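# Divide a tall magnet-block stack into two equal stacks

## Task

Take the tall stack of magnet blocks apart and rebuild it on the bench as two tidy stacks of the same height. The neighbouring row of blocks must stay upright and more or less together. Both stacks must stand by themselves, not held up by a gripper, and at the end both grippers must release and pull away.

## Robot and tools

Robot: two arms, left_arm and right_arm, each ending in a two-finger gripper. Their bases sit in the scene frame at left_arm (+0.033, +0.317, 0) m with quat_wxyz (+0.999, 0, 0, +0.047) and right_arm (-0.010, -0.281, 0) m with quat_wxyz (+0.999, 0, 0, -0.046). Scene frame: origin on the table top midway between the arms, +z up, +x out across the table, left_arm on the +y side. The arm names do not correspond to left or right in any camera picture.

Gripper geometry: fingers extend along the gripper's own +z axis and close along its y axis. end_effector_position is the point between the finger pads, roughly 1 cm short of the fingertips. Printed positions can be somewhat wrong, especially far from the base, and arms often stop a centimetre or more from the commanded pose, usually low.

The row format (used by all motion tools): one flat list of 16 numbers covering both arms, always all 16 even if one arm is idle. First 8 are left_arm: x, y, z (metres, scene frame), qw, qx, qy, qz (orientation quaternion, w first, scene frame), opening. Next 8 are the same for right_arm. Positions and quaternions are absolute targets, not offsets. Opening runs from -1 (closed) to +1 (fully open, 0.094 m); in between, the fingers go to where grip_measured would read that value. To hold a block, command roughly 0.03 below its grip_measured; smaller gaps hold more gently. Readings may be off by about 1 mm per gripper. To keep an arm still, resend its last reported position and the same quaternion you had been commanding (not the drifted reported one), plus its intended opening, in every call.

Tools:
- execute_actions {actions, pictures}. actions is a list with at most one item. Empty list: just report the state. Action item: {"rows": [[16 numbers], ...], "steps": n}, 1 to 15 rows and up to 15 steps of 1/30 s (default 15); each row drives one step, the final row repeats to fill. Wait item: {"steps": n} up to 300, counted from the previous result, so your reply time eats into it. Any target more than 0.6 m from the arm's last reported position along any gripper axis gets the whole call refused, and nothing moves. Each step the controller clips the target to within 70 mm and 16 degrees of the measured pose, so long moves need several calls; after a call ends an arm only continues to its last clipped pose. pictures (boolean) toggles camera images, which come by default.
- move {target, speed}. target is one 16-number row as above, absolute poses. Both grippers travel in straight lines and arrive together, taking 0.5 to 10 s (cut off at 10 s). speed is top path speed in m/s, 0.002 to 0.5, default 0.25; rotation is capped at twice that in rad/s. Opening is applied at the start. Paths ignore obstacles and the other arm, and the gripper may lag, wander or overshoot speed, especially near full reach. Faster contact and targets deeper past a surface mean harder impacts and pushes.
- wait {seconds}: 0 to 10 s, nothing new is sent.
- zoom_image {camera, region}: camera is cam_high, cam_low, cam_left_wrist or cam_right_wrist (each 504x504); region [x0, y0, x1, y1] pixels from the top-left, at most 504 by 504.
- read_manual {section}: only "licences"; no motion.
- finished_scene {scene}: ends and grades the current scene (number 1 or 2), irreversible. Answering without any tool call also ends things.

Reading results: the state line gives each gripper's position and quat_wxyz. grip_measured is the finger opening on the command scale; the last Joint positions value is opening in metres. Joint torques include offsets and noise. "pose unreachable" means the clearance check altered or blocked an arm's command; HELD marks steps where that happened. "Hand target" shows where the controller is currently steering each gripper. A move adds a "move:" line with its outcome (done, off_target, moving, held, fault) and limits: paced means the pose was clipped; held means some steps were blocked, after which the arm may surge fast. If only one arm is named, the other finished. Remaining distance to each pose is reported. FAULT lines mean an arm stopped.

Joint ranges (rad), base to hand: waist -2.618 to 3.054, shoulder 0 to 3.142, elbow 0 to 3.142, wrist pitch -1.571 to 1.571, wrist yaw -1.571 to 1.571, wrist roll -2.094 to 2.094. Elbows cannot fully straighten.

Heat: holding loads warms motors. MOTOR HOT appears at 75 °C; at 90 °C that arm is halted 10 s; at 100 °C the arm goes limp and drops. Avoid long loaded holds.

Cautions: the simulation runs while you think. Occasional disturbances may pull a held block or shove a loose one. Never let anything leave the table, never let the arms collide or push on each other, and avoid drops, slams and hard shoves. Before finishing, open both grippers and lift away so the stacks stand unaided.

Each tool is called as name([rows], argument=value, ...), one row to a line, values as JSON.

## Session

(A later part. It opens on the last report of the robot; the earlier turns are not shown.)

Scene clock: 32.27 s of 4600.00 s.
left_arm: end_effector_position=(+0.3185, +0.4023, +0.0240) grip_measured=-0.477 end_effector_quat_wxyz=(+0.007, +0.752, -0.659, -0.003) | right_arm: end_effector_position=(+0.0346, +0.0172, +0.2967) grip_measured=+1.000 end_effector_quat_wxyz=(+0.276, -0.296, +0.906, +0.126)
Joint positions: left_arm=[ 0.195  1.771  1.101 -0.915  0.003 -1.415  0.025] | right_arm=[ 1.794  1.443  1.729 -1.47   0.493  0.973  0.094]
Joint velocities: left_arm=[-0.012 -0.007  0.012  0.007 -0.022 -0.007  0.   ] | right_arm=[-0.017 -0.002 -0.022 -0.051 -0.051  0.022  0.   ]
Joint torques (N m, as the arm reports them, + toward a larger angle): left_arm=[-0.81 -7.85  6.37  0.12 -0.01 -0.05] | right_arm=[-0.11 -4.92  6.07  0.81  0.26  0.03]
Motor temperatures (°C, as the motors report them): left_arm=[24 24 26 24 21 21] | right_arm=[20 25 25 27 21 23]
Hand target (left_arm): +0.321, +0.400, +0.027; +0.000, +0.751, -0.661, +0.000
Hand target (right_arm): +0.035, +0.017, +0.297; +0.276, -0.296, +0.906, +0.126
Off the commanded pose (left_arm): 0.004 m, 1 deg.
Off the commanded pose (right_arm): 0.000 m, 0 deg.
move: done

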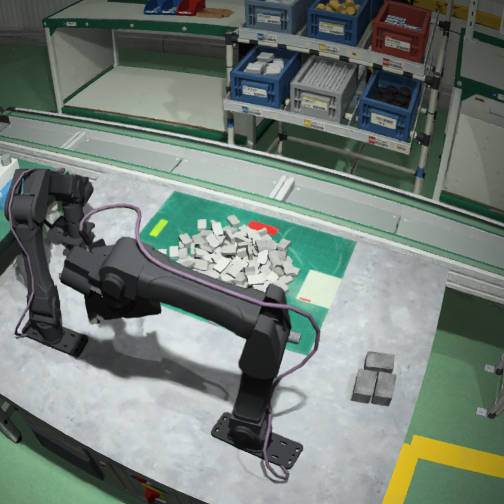

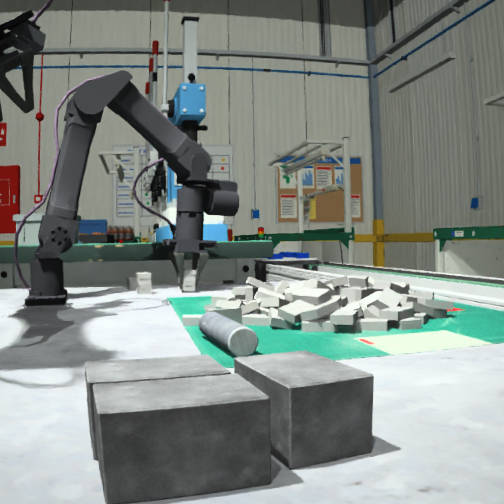

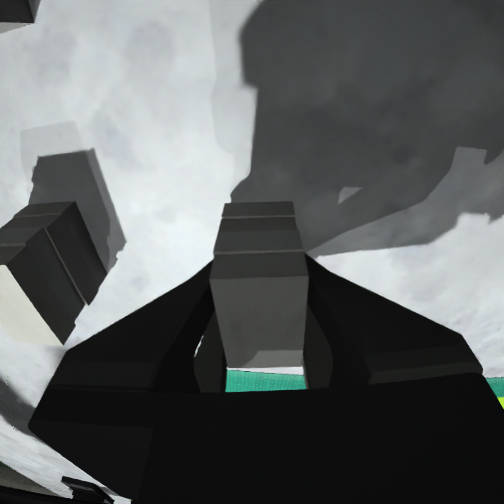

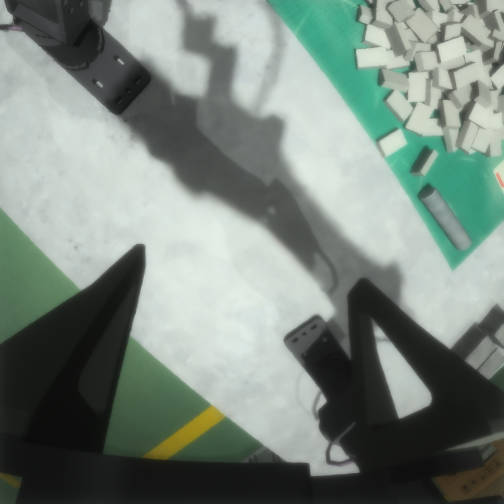

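move(target=[0.32,0.4,0.022,0,-0.75,0.66,0,-0.51,0.0346,0.0172,0.2967,0.276,-0.296,0.906,0.126,1], speed=0.01)

move(target=[0.32,0.4,0.022,0,-0.75,0.66,0,0.2,0.0346,0.0172,0.2967,0.276,-0.296,0.906,0.126,1])

move(target=[0.32,0.4,0.095,0,-0.75,0.66,0,0.2,0.0346,0.0172,0.2967,0.276,-0.296,0.906,0.126,1], speed=0.1)

move(target=[0.226,0.395,0.09,0,-0.75,0.66,0,0.1,0.0346,0.0172,0.2967,0.276,-0.296,0.906,0.126,1], speed=0.1)

move(target=[0.226,0.395,0.019,0,-0.75,0.66,0,0.1,0.0346,0.0172,0.2967,0.276,-0.296,0.906,0.126,1], speed=0.04)

zoom_image(camera="cam_low", region=[100, 200, 210, 310])

Scene clock: 36.90 s of 4600.00 s.
left_arm: end_effector_position=(+0.3179, +0.4021, +0.0204) grip_measured=-0.477 end_effector_quat_wxyz=(+0.005, +0.752, -0.659, -0.001) | right_arm: end_effector_position=(+0.0346, +0.0172, +0.2967) grip_measured=+1.000 end_effector_quat_wxyz=(+0.276, -0.296, +0.906, +0.126)
Joint positions: left_arm=[ 0.195  1.771  1.086 -0.895  0.003 -1.415  0.025] | right_arm=[ 1.794  1.443  1.729 -1.47   0.493  0.973  0.094]
Joint velocities: left_arm=[ 0.012 -0.012 -0.012 -0.022 -0.037  0.007  0.   ] | right_arm=[-0.012  0.007 -0.002  0.007 -0.037 -0.022  0.   ]
Joint torques (N m, as the arm reports them, + toward a larger angle): left_arm=[-0.8  -7.62  6.15  0.14 -0.02 -0.05] | right_arm=[-0.02 -4.86  6.    0.82  0.24 -0.04]
Motor temperatures (°C, as the motors report them): left_arm=[24 25 26 24 21 21] | right_arm=[20 25 25 27 21 23]
Hand target (left_arm): +0.320, +0.400, +0.022; +0.000, +0.751, -0.661, +0.000
Hand target (right_arm): +0.035, +0.017, +0.297; +0.276, -0.296, +0.906, +0.126
Off the commanded pose (left_arm): 0.003 m, 1 deg.
Off the commanded pose (right_arm): 0.000 m, 0 deg.
After step 90, 0.70 s passed at rest.
move: done

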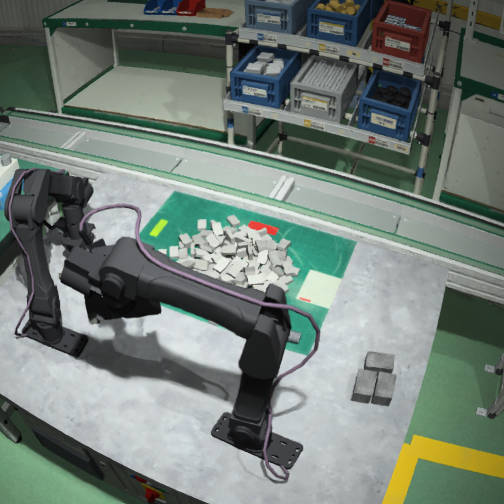

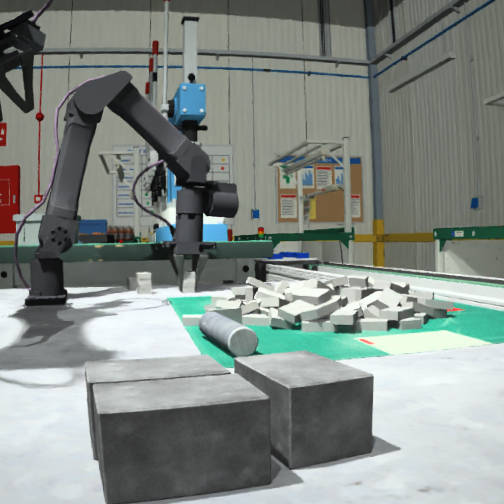

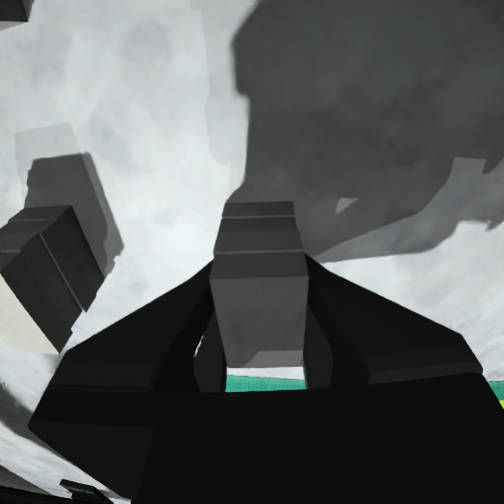

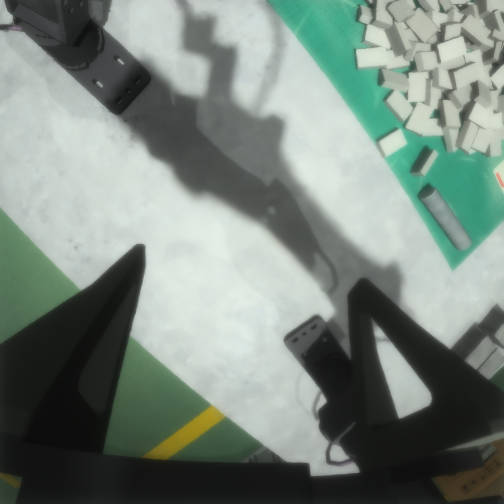

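Scene clock: 37.60 s of 4600.00 s.
left_arm: end_effector_position=(+0.3180, +0.4021, +0.0204) grip_measured=+0.198 end_effector_quat_wxyz=(+0.005, +0.752, -0.659, -0.001) | right_arm: end_effector_position=(+0.0346, +0.0172, +0.2967) grip_measured=+1.000 end_effector_quat_wxyz=(+0.276, -0.296, +0.906, +0.126)
Joint positions: left_arm=[ 0.195  1.771  1.086 -0.895  0.003 -1.415  0.056] | right_arm=[ 1.794  1.443  1.729 -1.47   0.493  0.973  0.094]
Joint velocities: left_arm=[-0.027  0.007  0.007  0.007 -0.007  0.022 -0.   ] | right_arm=[ 0.002 -0.002  0.007 -0.037 -0.022 -0.037  0.   ]
Joint torques (N m, as the arm reports them, + toward a larger angle): left_arm=[-0.81 -7.65  6.14  0.17 -0.02 -0.04] | right_arm=[-0.08 -4.98  5.94  0.87  0.24 -0.04]
Motor temperatures (°C, as the motors report them): left_arm=[24 25 26 24 21 21] | right_arm=[20 25 25 27 21 23]
Hand target (left_arm): +0.320, +0.400, +0.022; +0.000, +0.751, -0.661, +0.000
Hand target (right_arm): +0.035, +0.017, +0.297; +0.276, -0.296, +0.906, +0.126
Off the commanded pose (left_arm): 0.003 m, 1 deg.
Off the commanded pose (right_arm): 0.000 m, 0 deg.
move: done

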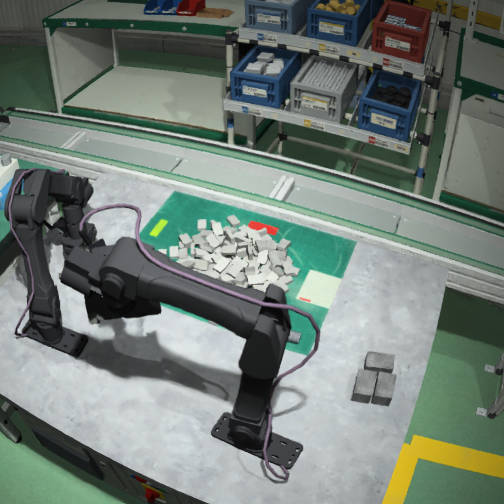

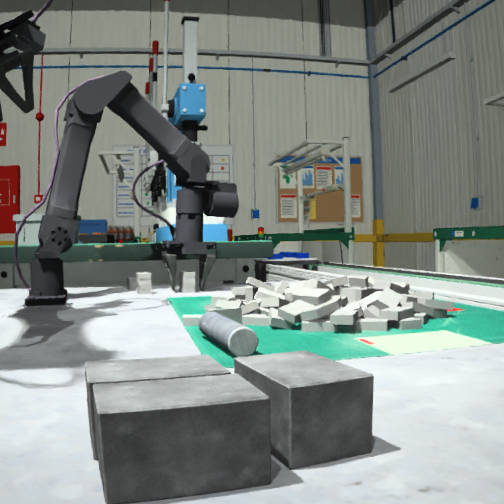

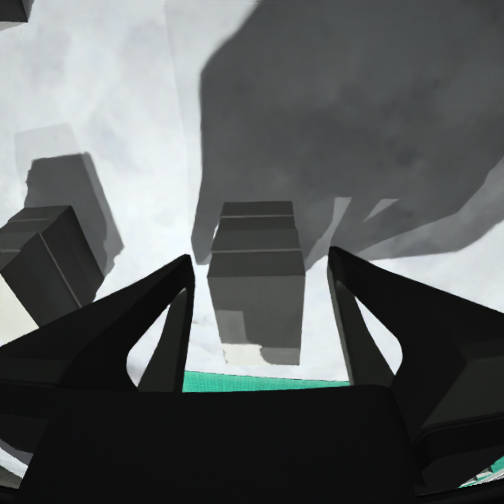

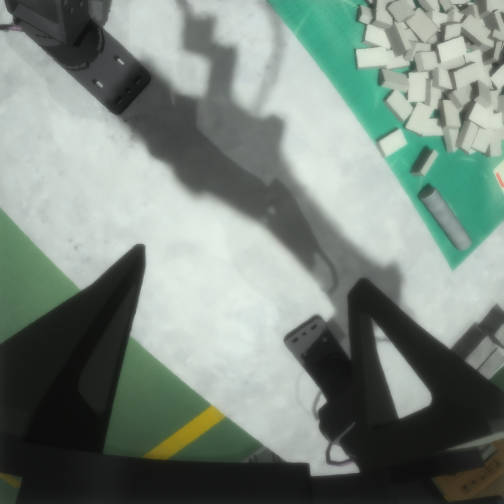

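Scene clock: 38.93 s of 4600.00 s.
left_arm: end_effector_position=(+0.3132, +0.4007, +0.0829) grip_measured=+0.198 end_effector_quat_wxyz=(+0.014, +0.752, -0.658, -0.008) | right_arm: end_effector_position=(+0.0346, +0.0172, +0.2967) grip_measured=+1.000 end_effector_quat_wxyz=(+0.276, -0.296, +0.906, +0.126)
Joint positions: left_arm=[ 0.195  1.698  1.261 -1.167  0.003 -1.415  0.056] | right_arm=[ 1.794  1.443  1.729 -1.47   0.493  0.973  0.094]
Joint velocities: left_arm=[ 0.017  0.007 -0.017 -0.037  0.066 -0.037 -0.   ] | right_arm=[-0.012 -0.007  0.002  0.037  0.007  0.022  0.   ]
Joint torques (N m, as the arm reports them, + toward a larger angle): left_arm=[-0.82 -8.5   8.83 -0.06 -0.01 -0.04] | right_arm=[ 0.   -4.96  5.94  0.8   0.26 -0.02]
Motor temperatures (°C, as the motors report them): left_arm=[24 25 26 24 21 21] | right_arm=[20 25 25 27 21 23]
Hand target (left_arm): +0.318, +0.399, +0.095; +0.000, +0.751, -0.661, +0.000
Hand target (right_arm): +0.035, +0.017, +0.297; +0.276, -0.296, +0.906, +0.126
Off the commanded pose (left_arm): 0.014 m, 2 deg.
Off the commanded pose (right_arm): 0.000 m, 0 deg.
move: off_target (left_arm)

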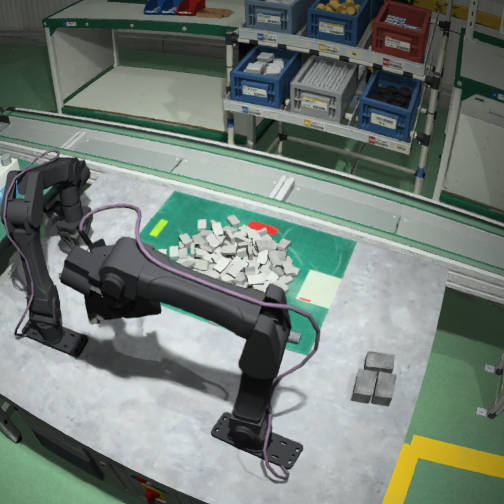

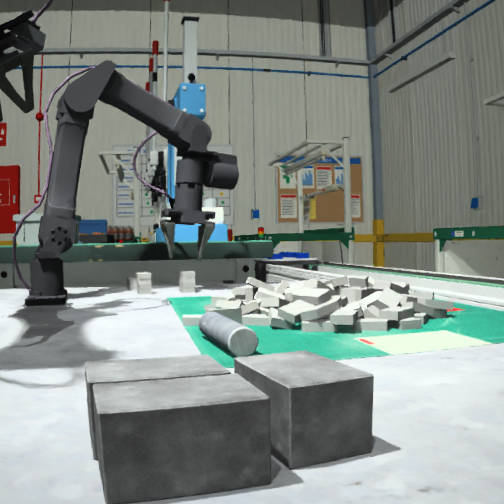

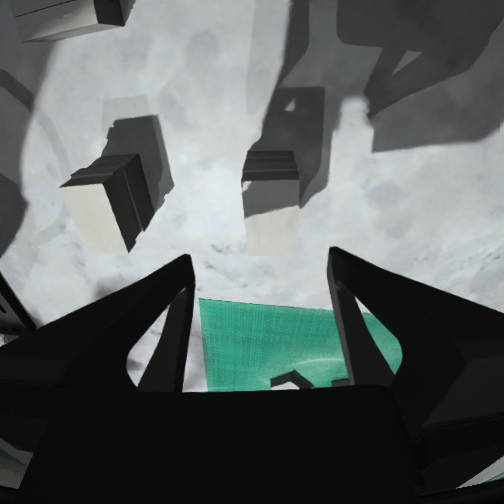

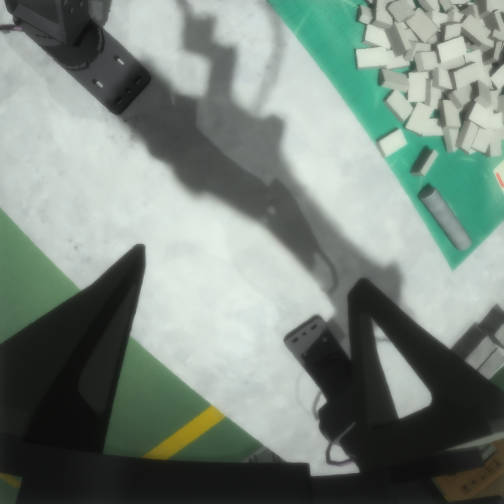

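Scene clock: 40.13 s of 4600.00 s.
left_arm: end_effector_position=(+0.2301, +0.3936, +0.0869) grip_measured=+0.102 end_effector_quat_wxyz=(+0.003, +0.750, -0.661, -0.000) | right_arm: end_effector_position=(+0.0346, +0.0172, +0.2967) grip_measured=+1.000 end_effector_quat_wxyz=(+0.276, -0.296, +0.906, +0.126)
Joint positions: left_arm=[ 0.275  1.359  0.954 -1.172  0.003 -1.329  0.052] | right_arm=[ 1.794  1.443  1.729 -1.47   0.493  0.973  0.094]
Joint velocities: left_arm=[-0.002  0.002  0.012 -0.007 -0.066  0.066 -0.002] | right_arm=[ 0.002  0.002  0.017 -0.022 -0.022 -0.037  0.   ]
Joint torques (N m, as the arm reports them, + toward a larger angle): left_arm=[ 0.9  -5.52  6.13  0.05 -0.05  0.06] | right_arm=[-0.06 -4.84  6.06  0.88  0.24  0.  ]
Motor temperatures (°C, as the motors report them): left_arm=[24 25 26 24 21 21] | right_arm=[20 25 25 27 21 23]
Hand target (left_arm): +0.226, +0.395, +0.089; -0.000, +0.751, -0.660, -0.001
Hand target (right_arm): +0.035, +0.017, +0.297; +0.276, -0.296, +0.906, +0.126
Off the commanded pose (left_arm): 0.005 m, 0 deg.
Off the commanded pose (right_arm): 0.000 m, 0 deg.
move: done

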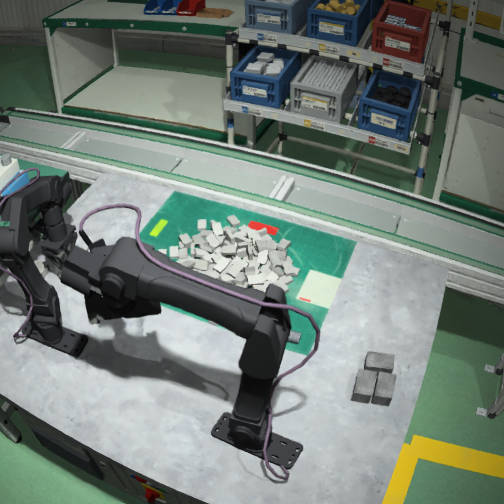

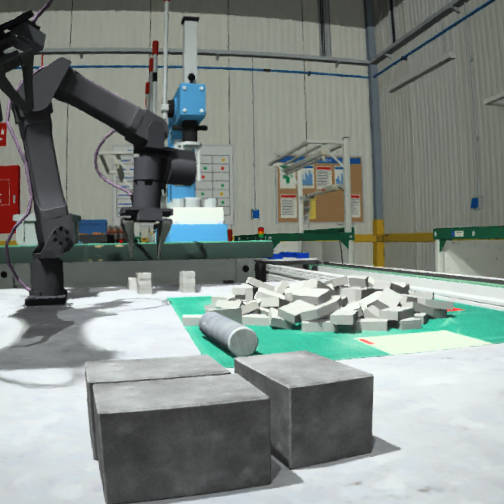

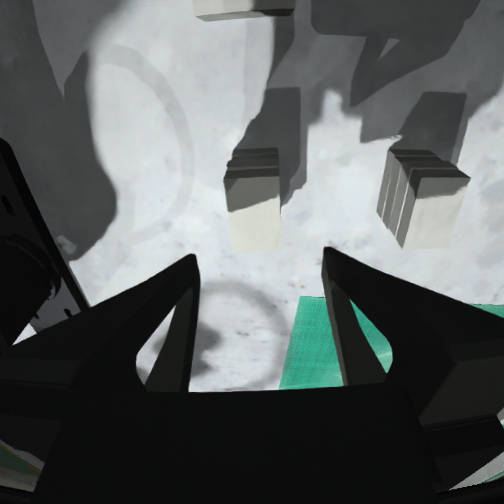

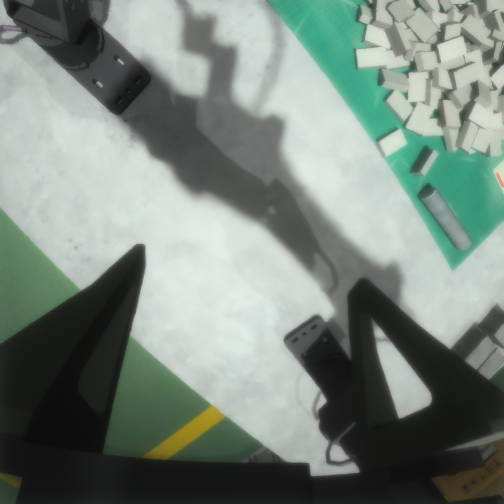

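Scene clock: 42.30 s of 4600.00 s.
left_arm: end_effector_position=(+0.2296, +0.3934, +0.0217) grip_measured=+0.102 end_effector_quat_wxyz=(-0.002, +0.749, -0.663, +0.002) | right_arm: end_effector_position=(+0.0346, +0.0172, +0.2967) grip_measured=+1.000 end_effector_quat_wxyz=(+0.276, -0.296, +0.906, +0.126)
Joint positions: left_arm=[ 0.275  1.43   0.739 -0.874  0.003 -1.324  0.052] | right_arm=[ 1.794  1.443  1.729 -1.47   0.493  0.973  0.094]
Joint velocities: left_arm=[-0.007 -0.012 -0.002  0.007  0.007  0.007  0.   ] | right_arm=[-0.017 -0.012 -0.012 -0.007 -0.022  0.051  0.   ]
Joint torques (N m, as the arm reports them, + toward a larger angle): left_arm=[ 1.   -3.66  5.57  0.25 -0.03  0.06] | right_arm=[ 0.   -4.68  5.87  0.87  0.25 -0.02]
Motor temperatures (°C, as the motors report them): left_arm=[24 25 26 24 21 21] | right_arm=[20 25 25 27 21 23]
Hand target (left_arm): +0.227, +0.396, +0.019; +0.000, +0.751, -0.661, -0.000
Hand target (right_arm): +0.035, +0.017, +0.297; +0.276, -0.296, +0.906, +0.126
Off the commanded pose (left_arm): 0.005 m, 0 deg.
Off the commanded pose (right_arm): 0.000 m, 0 deg.
move: done

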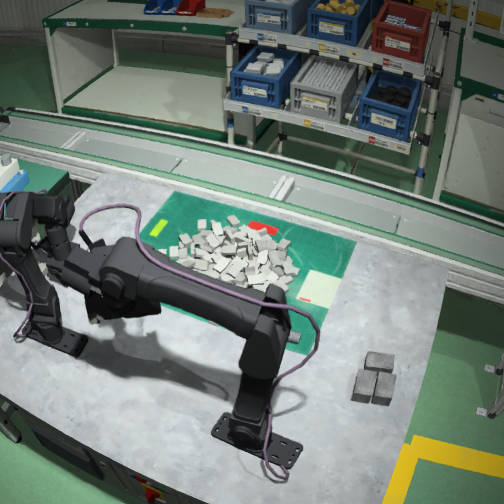

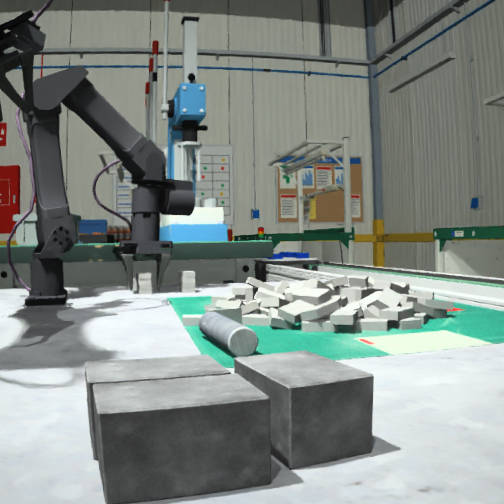

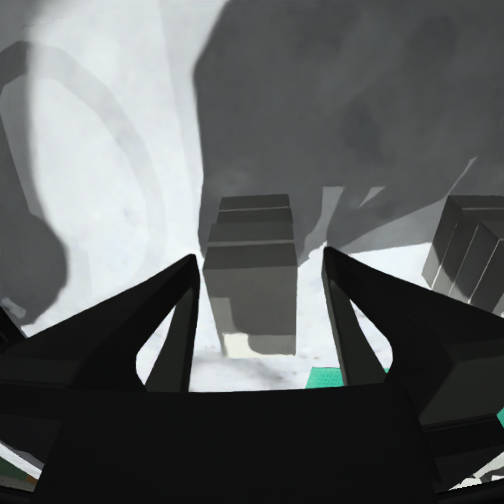

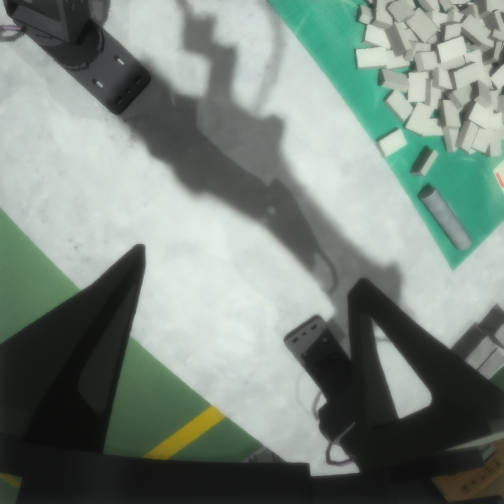

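Region (100, 200, 210, 310) of cam_low's 504x504 image, scaled by 4.582, with more detail than that image has.

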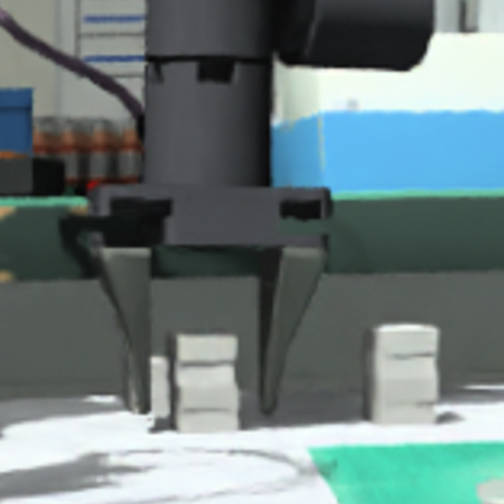

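move(target=[0.226,0.395,0.017,0,-0.75,0.66,0,-0.33,0.0346,0.0172,0.2967,0.276,-0.296,0.906,0.126,1])

move(target=[0.226,0.395,0.017,0,-0.75,0.66,0,-0.495,0.0346,0.0172,0.2967,0.276,-0.296,0.906,0.126,1])

move(target=[0.226,0.395,0.017,0,-0.75,0.66,0,0.2,0.0346,0.0172,0.2967,0.276,-0.296,0.906,0.126,1])

move(target=[0.235,0.395,0.16,0,-0.75,0.66,0,0.2,0.0346,0.0172,0.2967,0.276,-0.296,0.906,0.126,1], speed=0.1)

zoom_image(camera="cam_low", region=[100, 200, 210, 310])

Scene clock: 47.03 s of 4600.00 s.
left_arm: end_effector_position=(+0.2285, +0.3930, +0.0196) grip_measured=-0.328 end_effector_quat_wxyz=(-0.002, +0.749, -0.663, +0.002) | right_arm: end_effector_position=(+0.0346, +0.0172, +0.2967) grip_measured=+1.000 end_effector_quat_wxyz=(+0.276, -0.296, +0.906, +0.126)
Joint positions: left_arm=[ 0.275  1.43   0.73  -0.866  0.003 -1.324  0.032] | right_arm=[ 1.794  1.443  1.729 -1.47   0.493  0.973  0.094]
Joint velocities: left_arm=[-0.012  0.007 -0.012  0.037 -0.007 -0.007 -0.   ] | right_arm=[ 0.007 -0.007  0.007 -0.037  0.037 -0.037  0.   ]
Joint torques (N m, as the arm reports them, + toward a larger angle): left_arm=[ 1.02 -3.84  5.47  0.24 -0.03  0.06] | right_arm=[-0.14 -4.78  5.98  0.86  0.26 -0.03]
Motor temperatures (°C, as the motors report them): left_arm=[24 25 26 24 21 21] | right_arm=[20 25 26 27 21 23]
Hand target (left_arm): +0.226, +0.395, +0.017; -0.000, +0.751, -0.661, -0.000
Hand target (right_arm): +0.035, +0.017, +0.297; +0.276, -0.296, +0.906, +0.126
Off the commanded pose (left_arm): 0.004 m, 0 deg.
Off the commanded pose (right_arm): 0.000 m, 0 deg.
After step 90, 0.97 s passed at rest.
move: done

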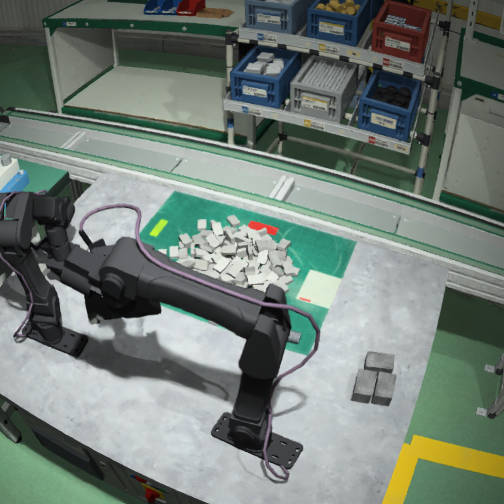

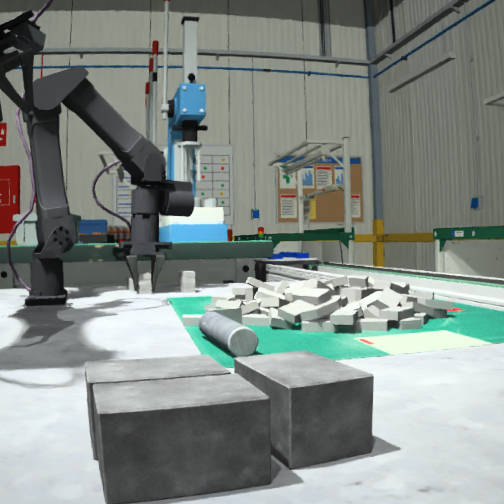

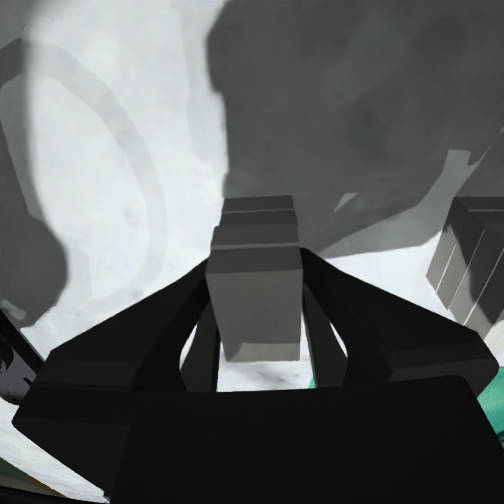

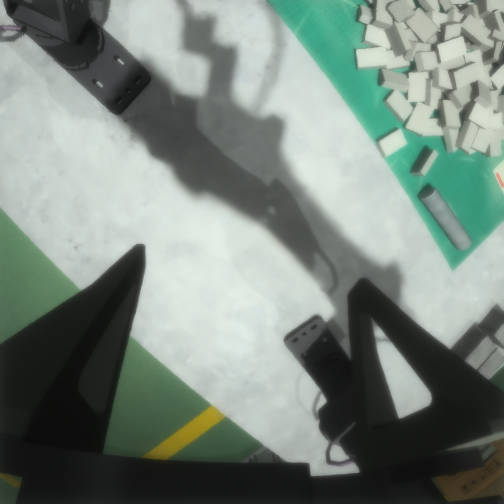

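Scene clock: 47.73 s of 4600.00 s.
left_arm: end_effector_position=(+0.2287, +0.3930, +0.0196) grip_measured=-0.475 end_effector_quat_wxyz=(-0.002, +0.749, -0.663, +0.003) | right_arm: end_effector_position=(+0.0346, +0.0172, +0.2967) grip_measured=+1.000 end_effector_quat_wxyz=(+0.276, -0.296, +0.906, +0.126)
Joint positions: left_arm=[ 0.275  1.43   0.73  -0.865  0.003 -1.324  0.025] | right_arm=[ 1.794  1.443  1.729 -1.47   0.493  0.973  0.094]
Joint velocities: left_arm=[ 0.007 -0.037  0.002  0.037  0.007 -0.051 -0.001] | right_arm=[ 0.017 -0.002 -0.017 -0.037  0.007  0.022  0.   ]
Joint torques (N m, as the arm reports them, + toward a larger angle): left_arm=[ 1.01 -3.83  5.48  0.23 -0.03  0.07] | right_arm=[-0.02 -4.83  5.9   0.84  0.27  0.02]
Motor temperatures (°C, as the motors report them): left_arm=[24 25 26 24 21 21] | right_arm=[20 25 26 27 21 23]
Hand target (left_arm): +0.226, +0.395, +0.017; -0.000, +0.751, -0.661, -0.000
Hand target (right_arm): +0.035, +0.017, +0.297; +0.276, -0.296, +0.906, +0.126
Off the commanded pose (left_arm): 0.004 m, 1 deg.
Off the commanded pose (right_arm): 0.000 m, 0 deg.
move: done

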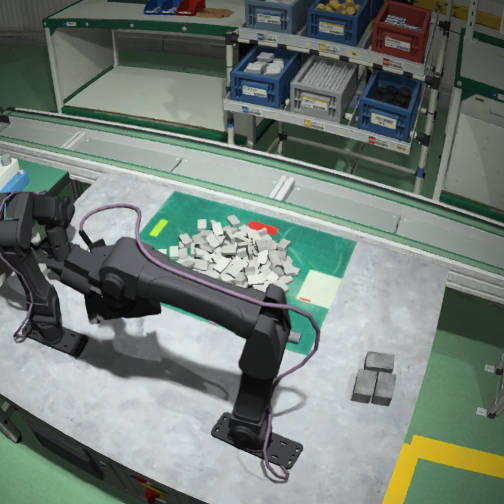

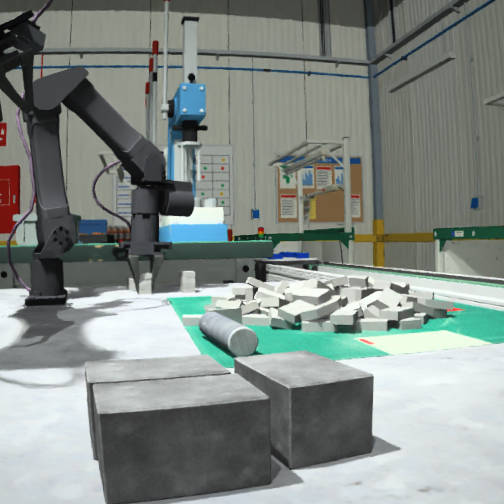

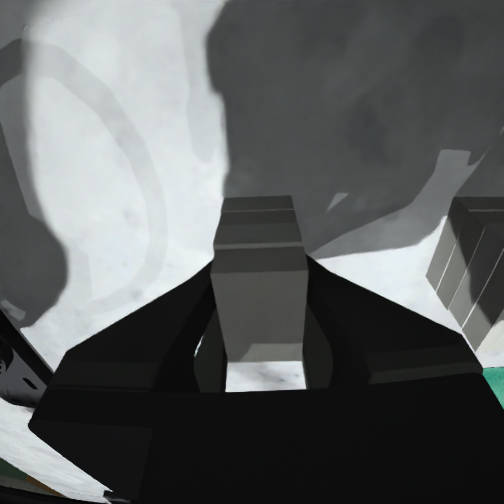

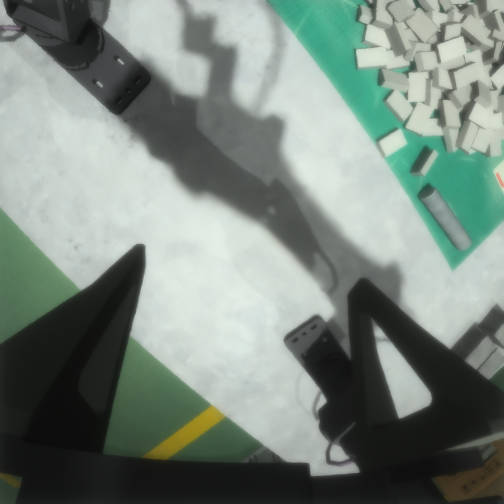

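Scene clock: 48.43 s of 4600.00 s.
left_arm: end_effector_position=(+0.2286, +0.3930, +0.0196) grip_measured=+0.198 end_effector_quat_wxyz=(-0.002, +0.749, -0.663, +0.003) | right_arm: end_effector_position=(+0.0346, +0.0172, +0.2967) grip_measured=+1.000 end_effector_quat_wxyz=(+0.276, -0.296, +0.906, +0.126)
Joint positions: left_arm=[ 0.275  1.43   0.73  -0.866  0.003 -1.324  0.056] | right_arm=[ 1.794  1.443  1.729 -1.47   0.493  0.973  0.094]
Joint velocities: left_arm=[-0.002  0.002  0.007  0.066 -0.037  0.022  0.   ] | right_arm=[-0.002 -0.002 -0.007  0.007 -0.007 -0.022  0.   ]
Joint torques (N m, as the arm reports them, + toward a larger angle): left_arm=[ 1.01 -3.83  5.48  0.25 -0.03  0.07] | right_arm=[-0.04 -4.78  5.84  0.83  0.28 -0.02]
Motor temperatures (°C, as the motors report them): left_arm=[24 25 26 24 21 21] | right_arm=[20 25 26 27 21 23]
Hand target (left_arm): +0.226, +0.395, +0.017; +0.000, +0.751, -0.661, -0.000
Hand target (right_arm): +0.035, +0.017, +0.297; +0.276, -0.296, +0.906, +0.126
Off the commanded pose (left_arm): 0.004 m, 1 deg.
Off the commanded pose (right_arm): 0.000 m, 0 deg.
move: done

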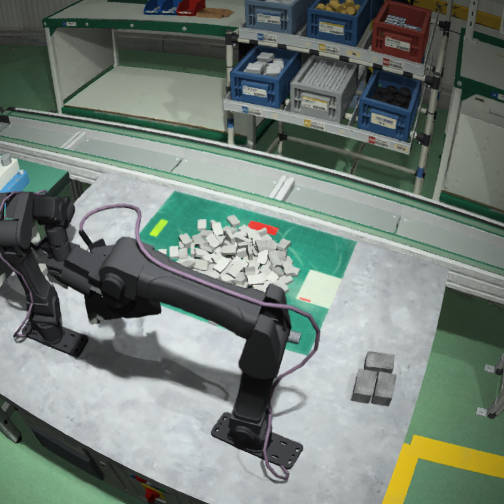

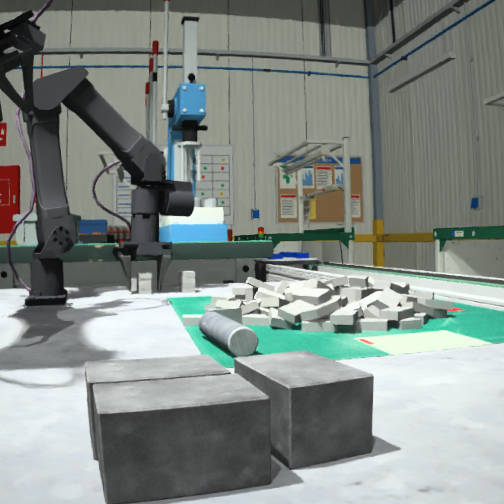

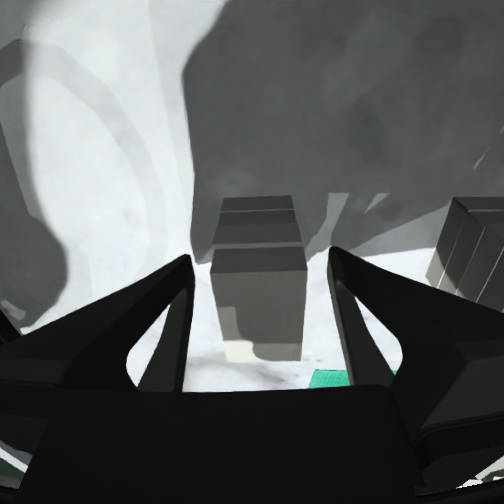

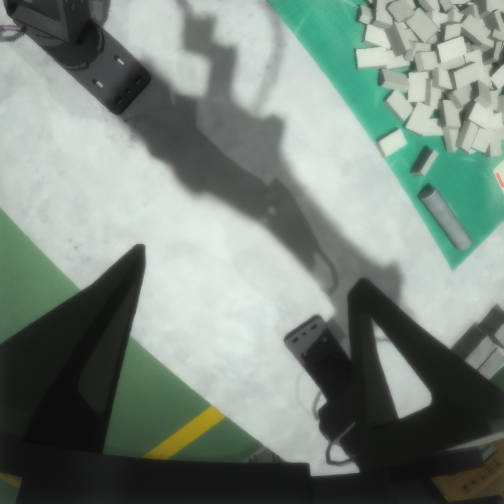

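Scene clock: 50.43 s of 4600.00 s.
left_arm: end_effector_position=(+0.2301, +0.3935, +0.1516) grip_measured=+0.198 end_effector_quat_wxyz=(+0.011, +0.750, -0.661, -0.004) | right_arm: end_effector_position=(+0.0346, +0.0172, +0.2967) grip_measured=+1.000 end_effector_quat_wxyz=(+0.276, -0.296, +0.906, +0.126)
Joint positions: left_arm=[ 0.275  1.366  1.216 -1.444  0.003 -1.329  0.056] | right_arm=[ 1.794  1.443  1.729 -1.47   0.493  0.973  0.094]
Joint velocities: left_arm=[ 0.002 -0.002  0.012 -0.022 -0.022 -0.066  0.   ] | right_arm=[ 0.002 -0.002 -0.002 -0.037 -0.022 -0.051  0.   ]
Joint torques (N m, as the arm reports them, + toward a larger angle): left_arm=[-0.28 -4.84  8.95 -0.03 -0.02 -0.05] | right_arm=[-0.18 -4.89  6.04  0.85  0.24 -0.05]
Motor temperatures (°C, as the motors report them): left_arm=[24 25 26 24 21 21] | right_arm=[20 25 26 27 21 23]
Hand target (left_arm): +0.232, +0.394, +0.160; -0.000, +0.751, -0.661, +0.000
Hand target (right_arm): +0.035, +0.017, +0.297; +0.276, -0.296, +0.906, +0.126
Off the commanded pose (left_arm): 0.010 m, 1 deg.
Off the commanded pose (right_arm): 0.000 m, 0 deg.
move: done

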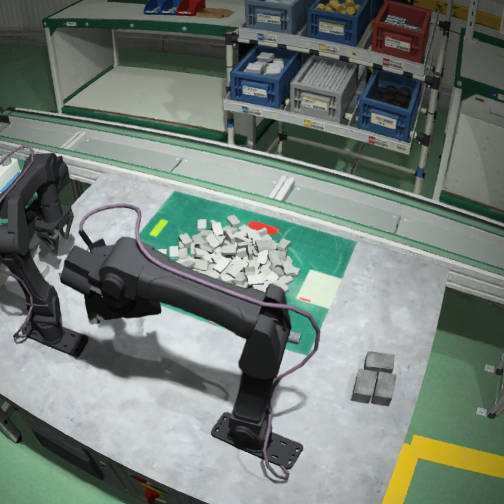

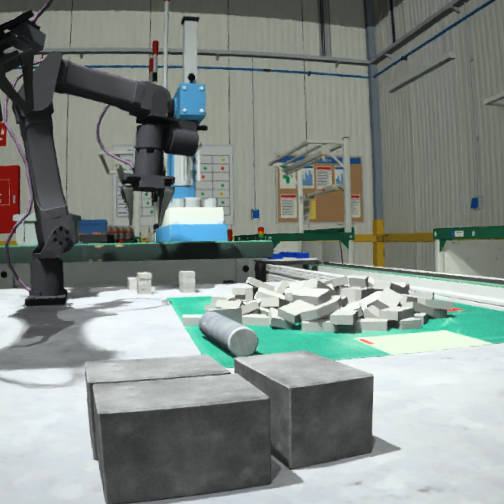

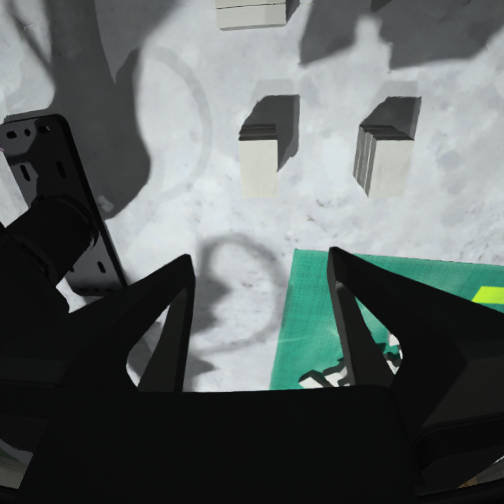

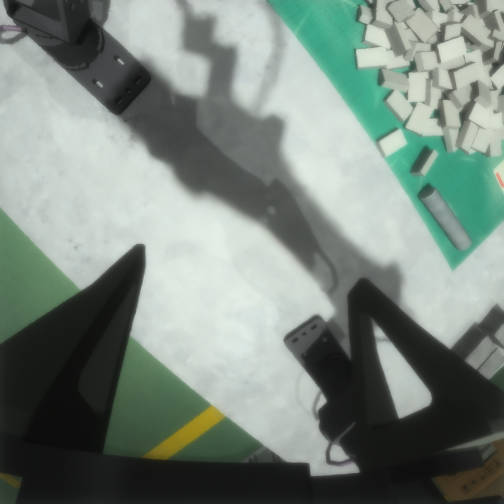

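Region (100, 200, 210, 310) of cam_low's 504x504 image, scaled by 4.582, with more detail than that image has.

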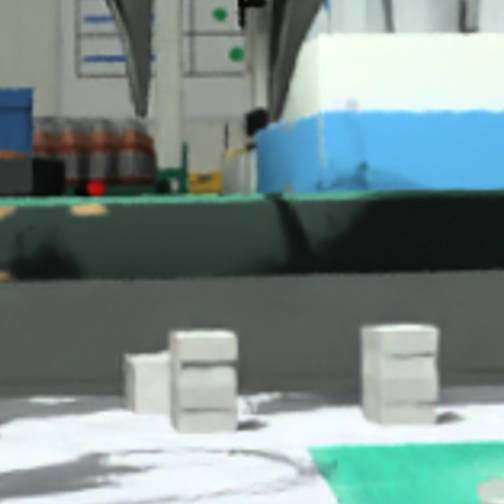

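finished_scene(scene=2)

The scene is finished: the task was done.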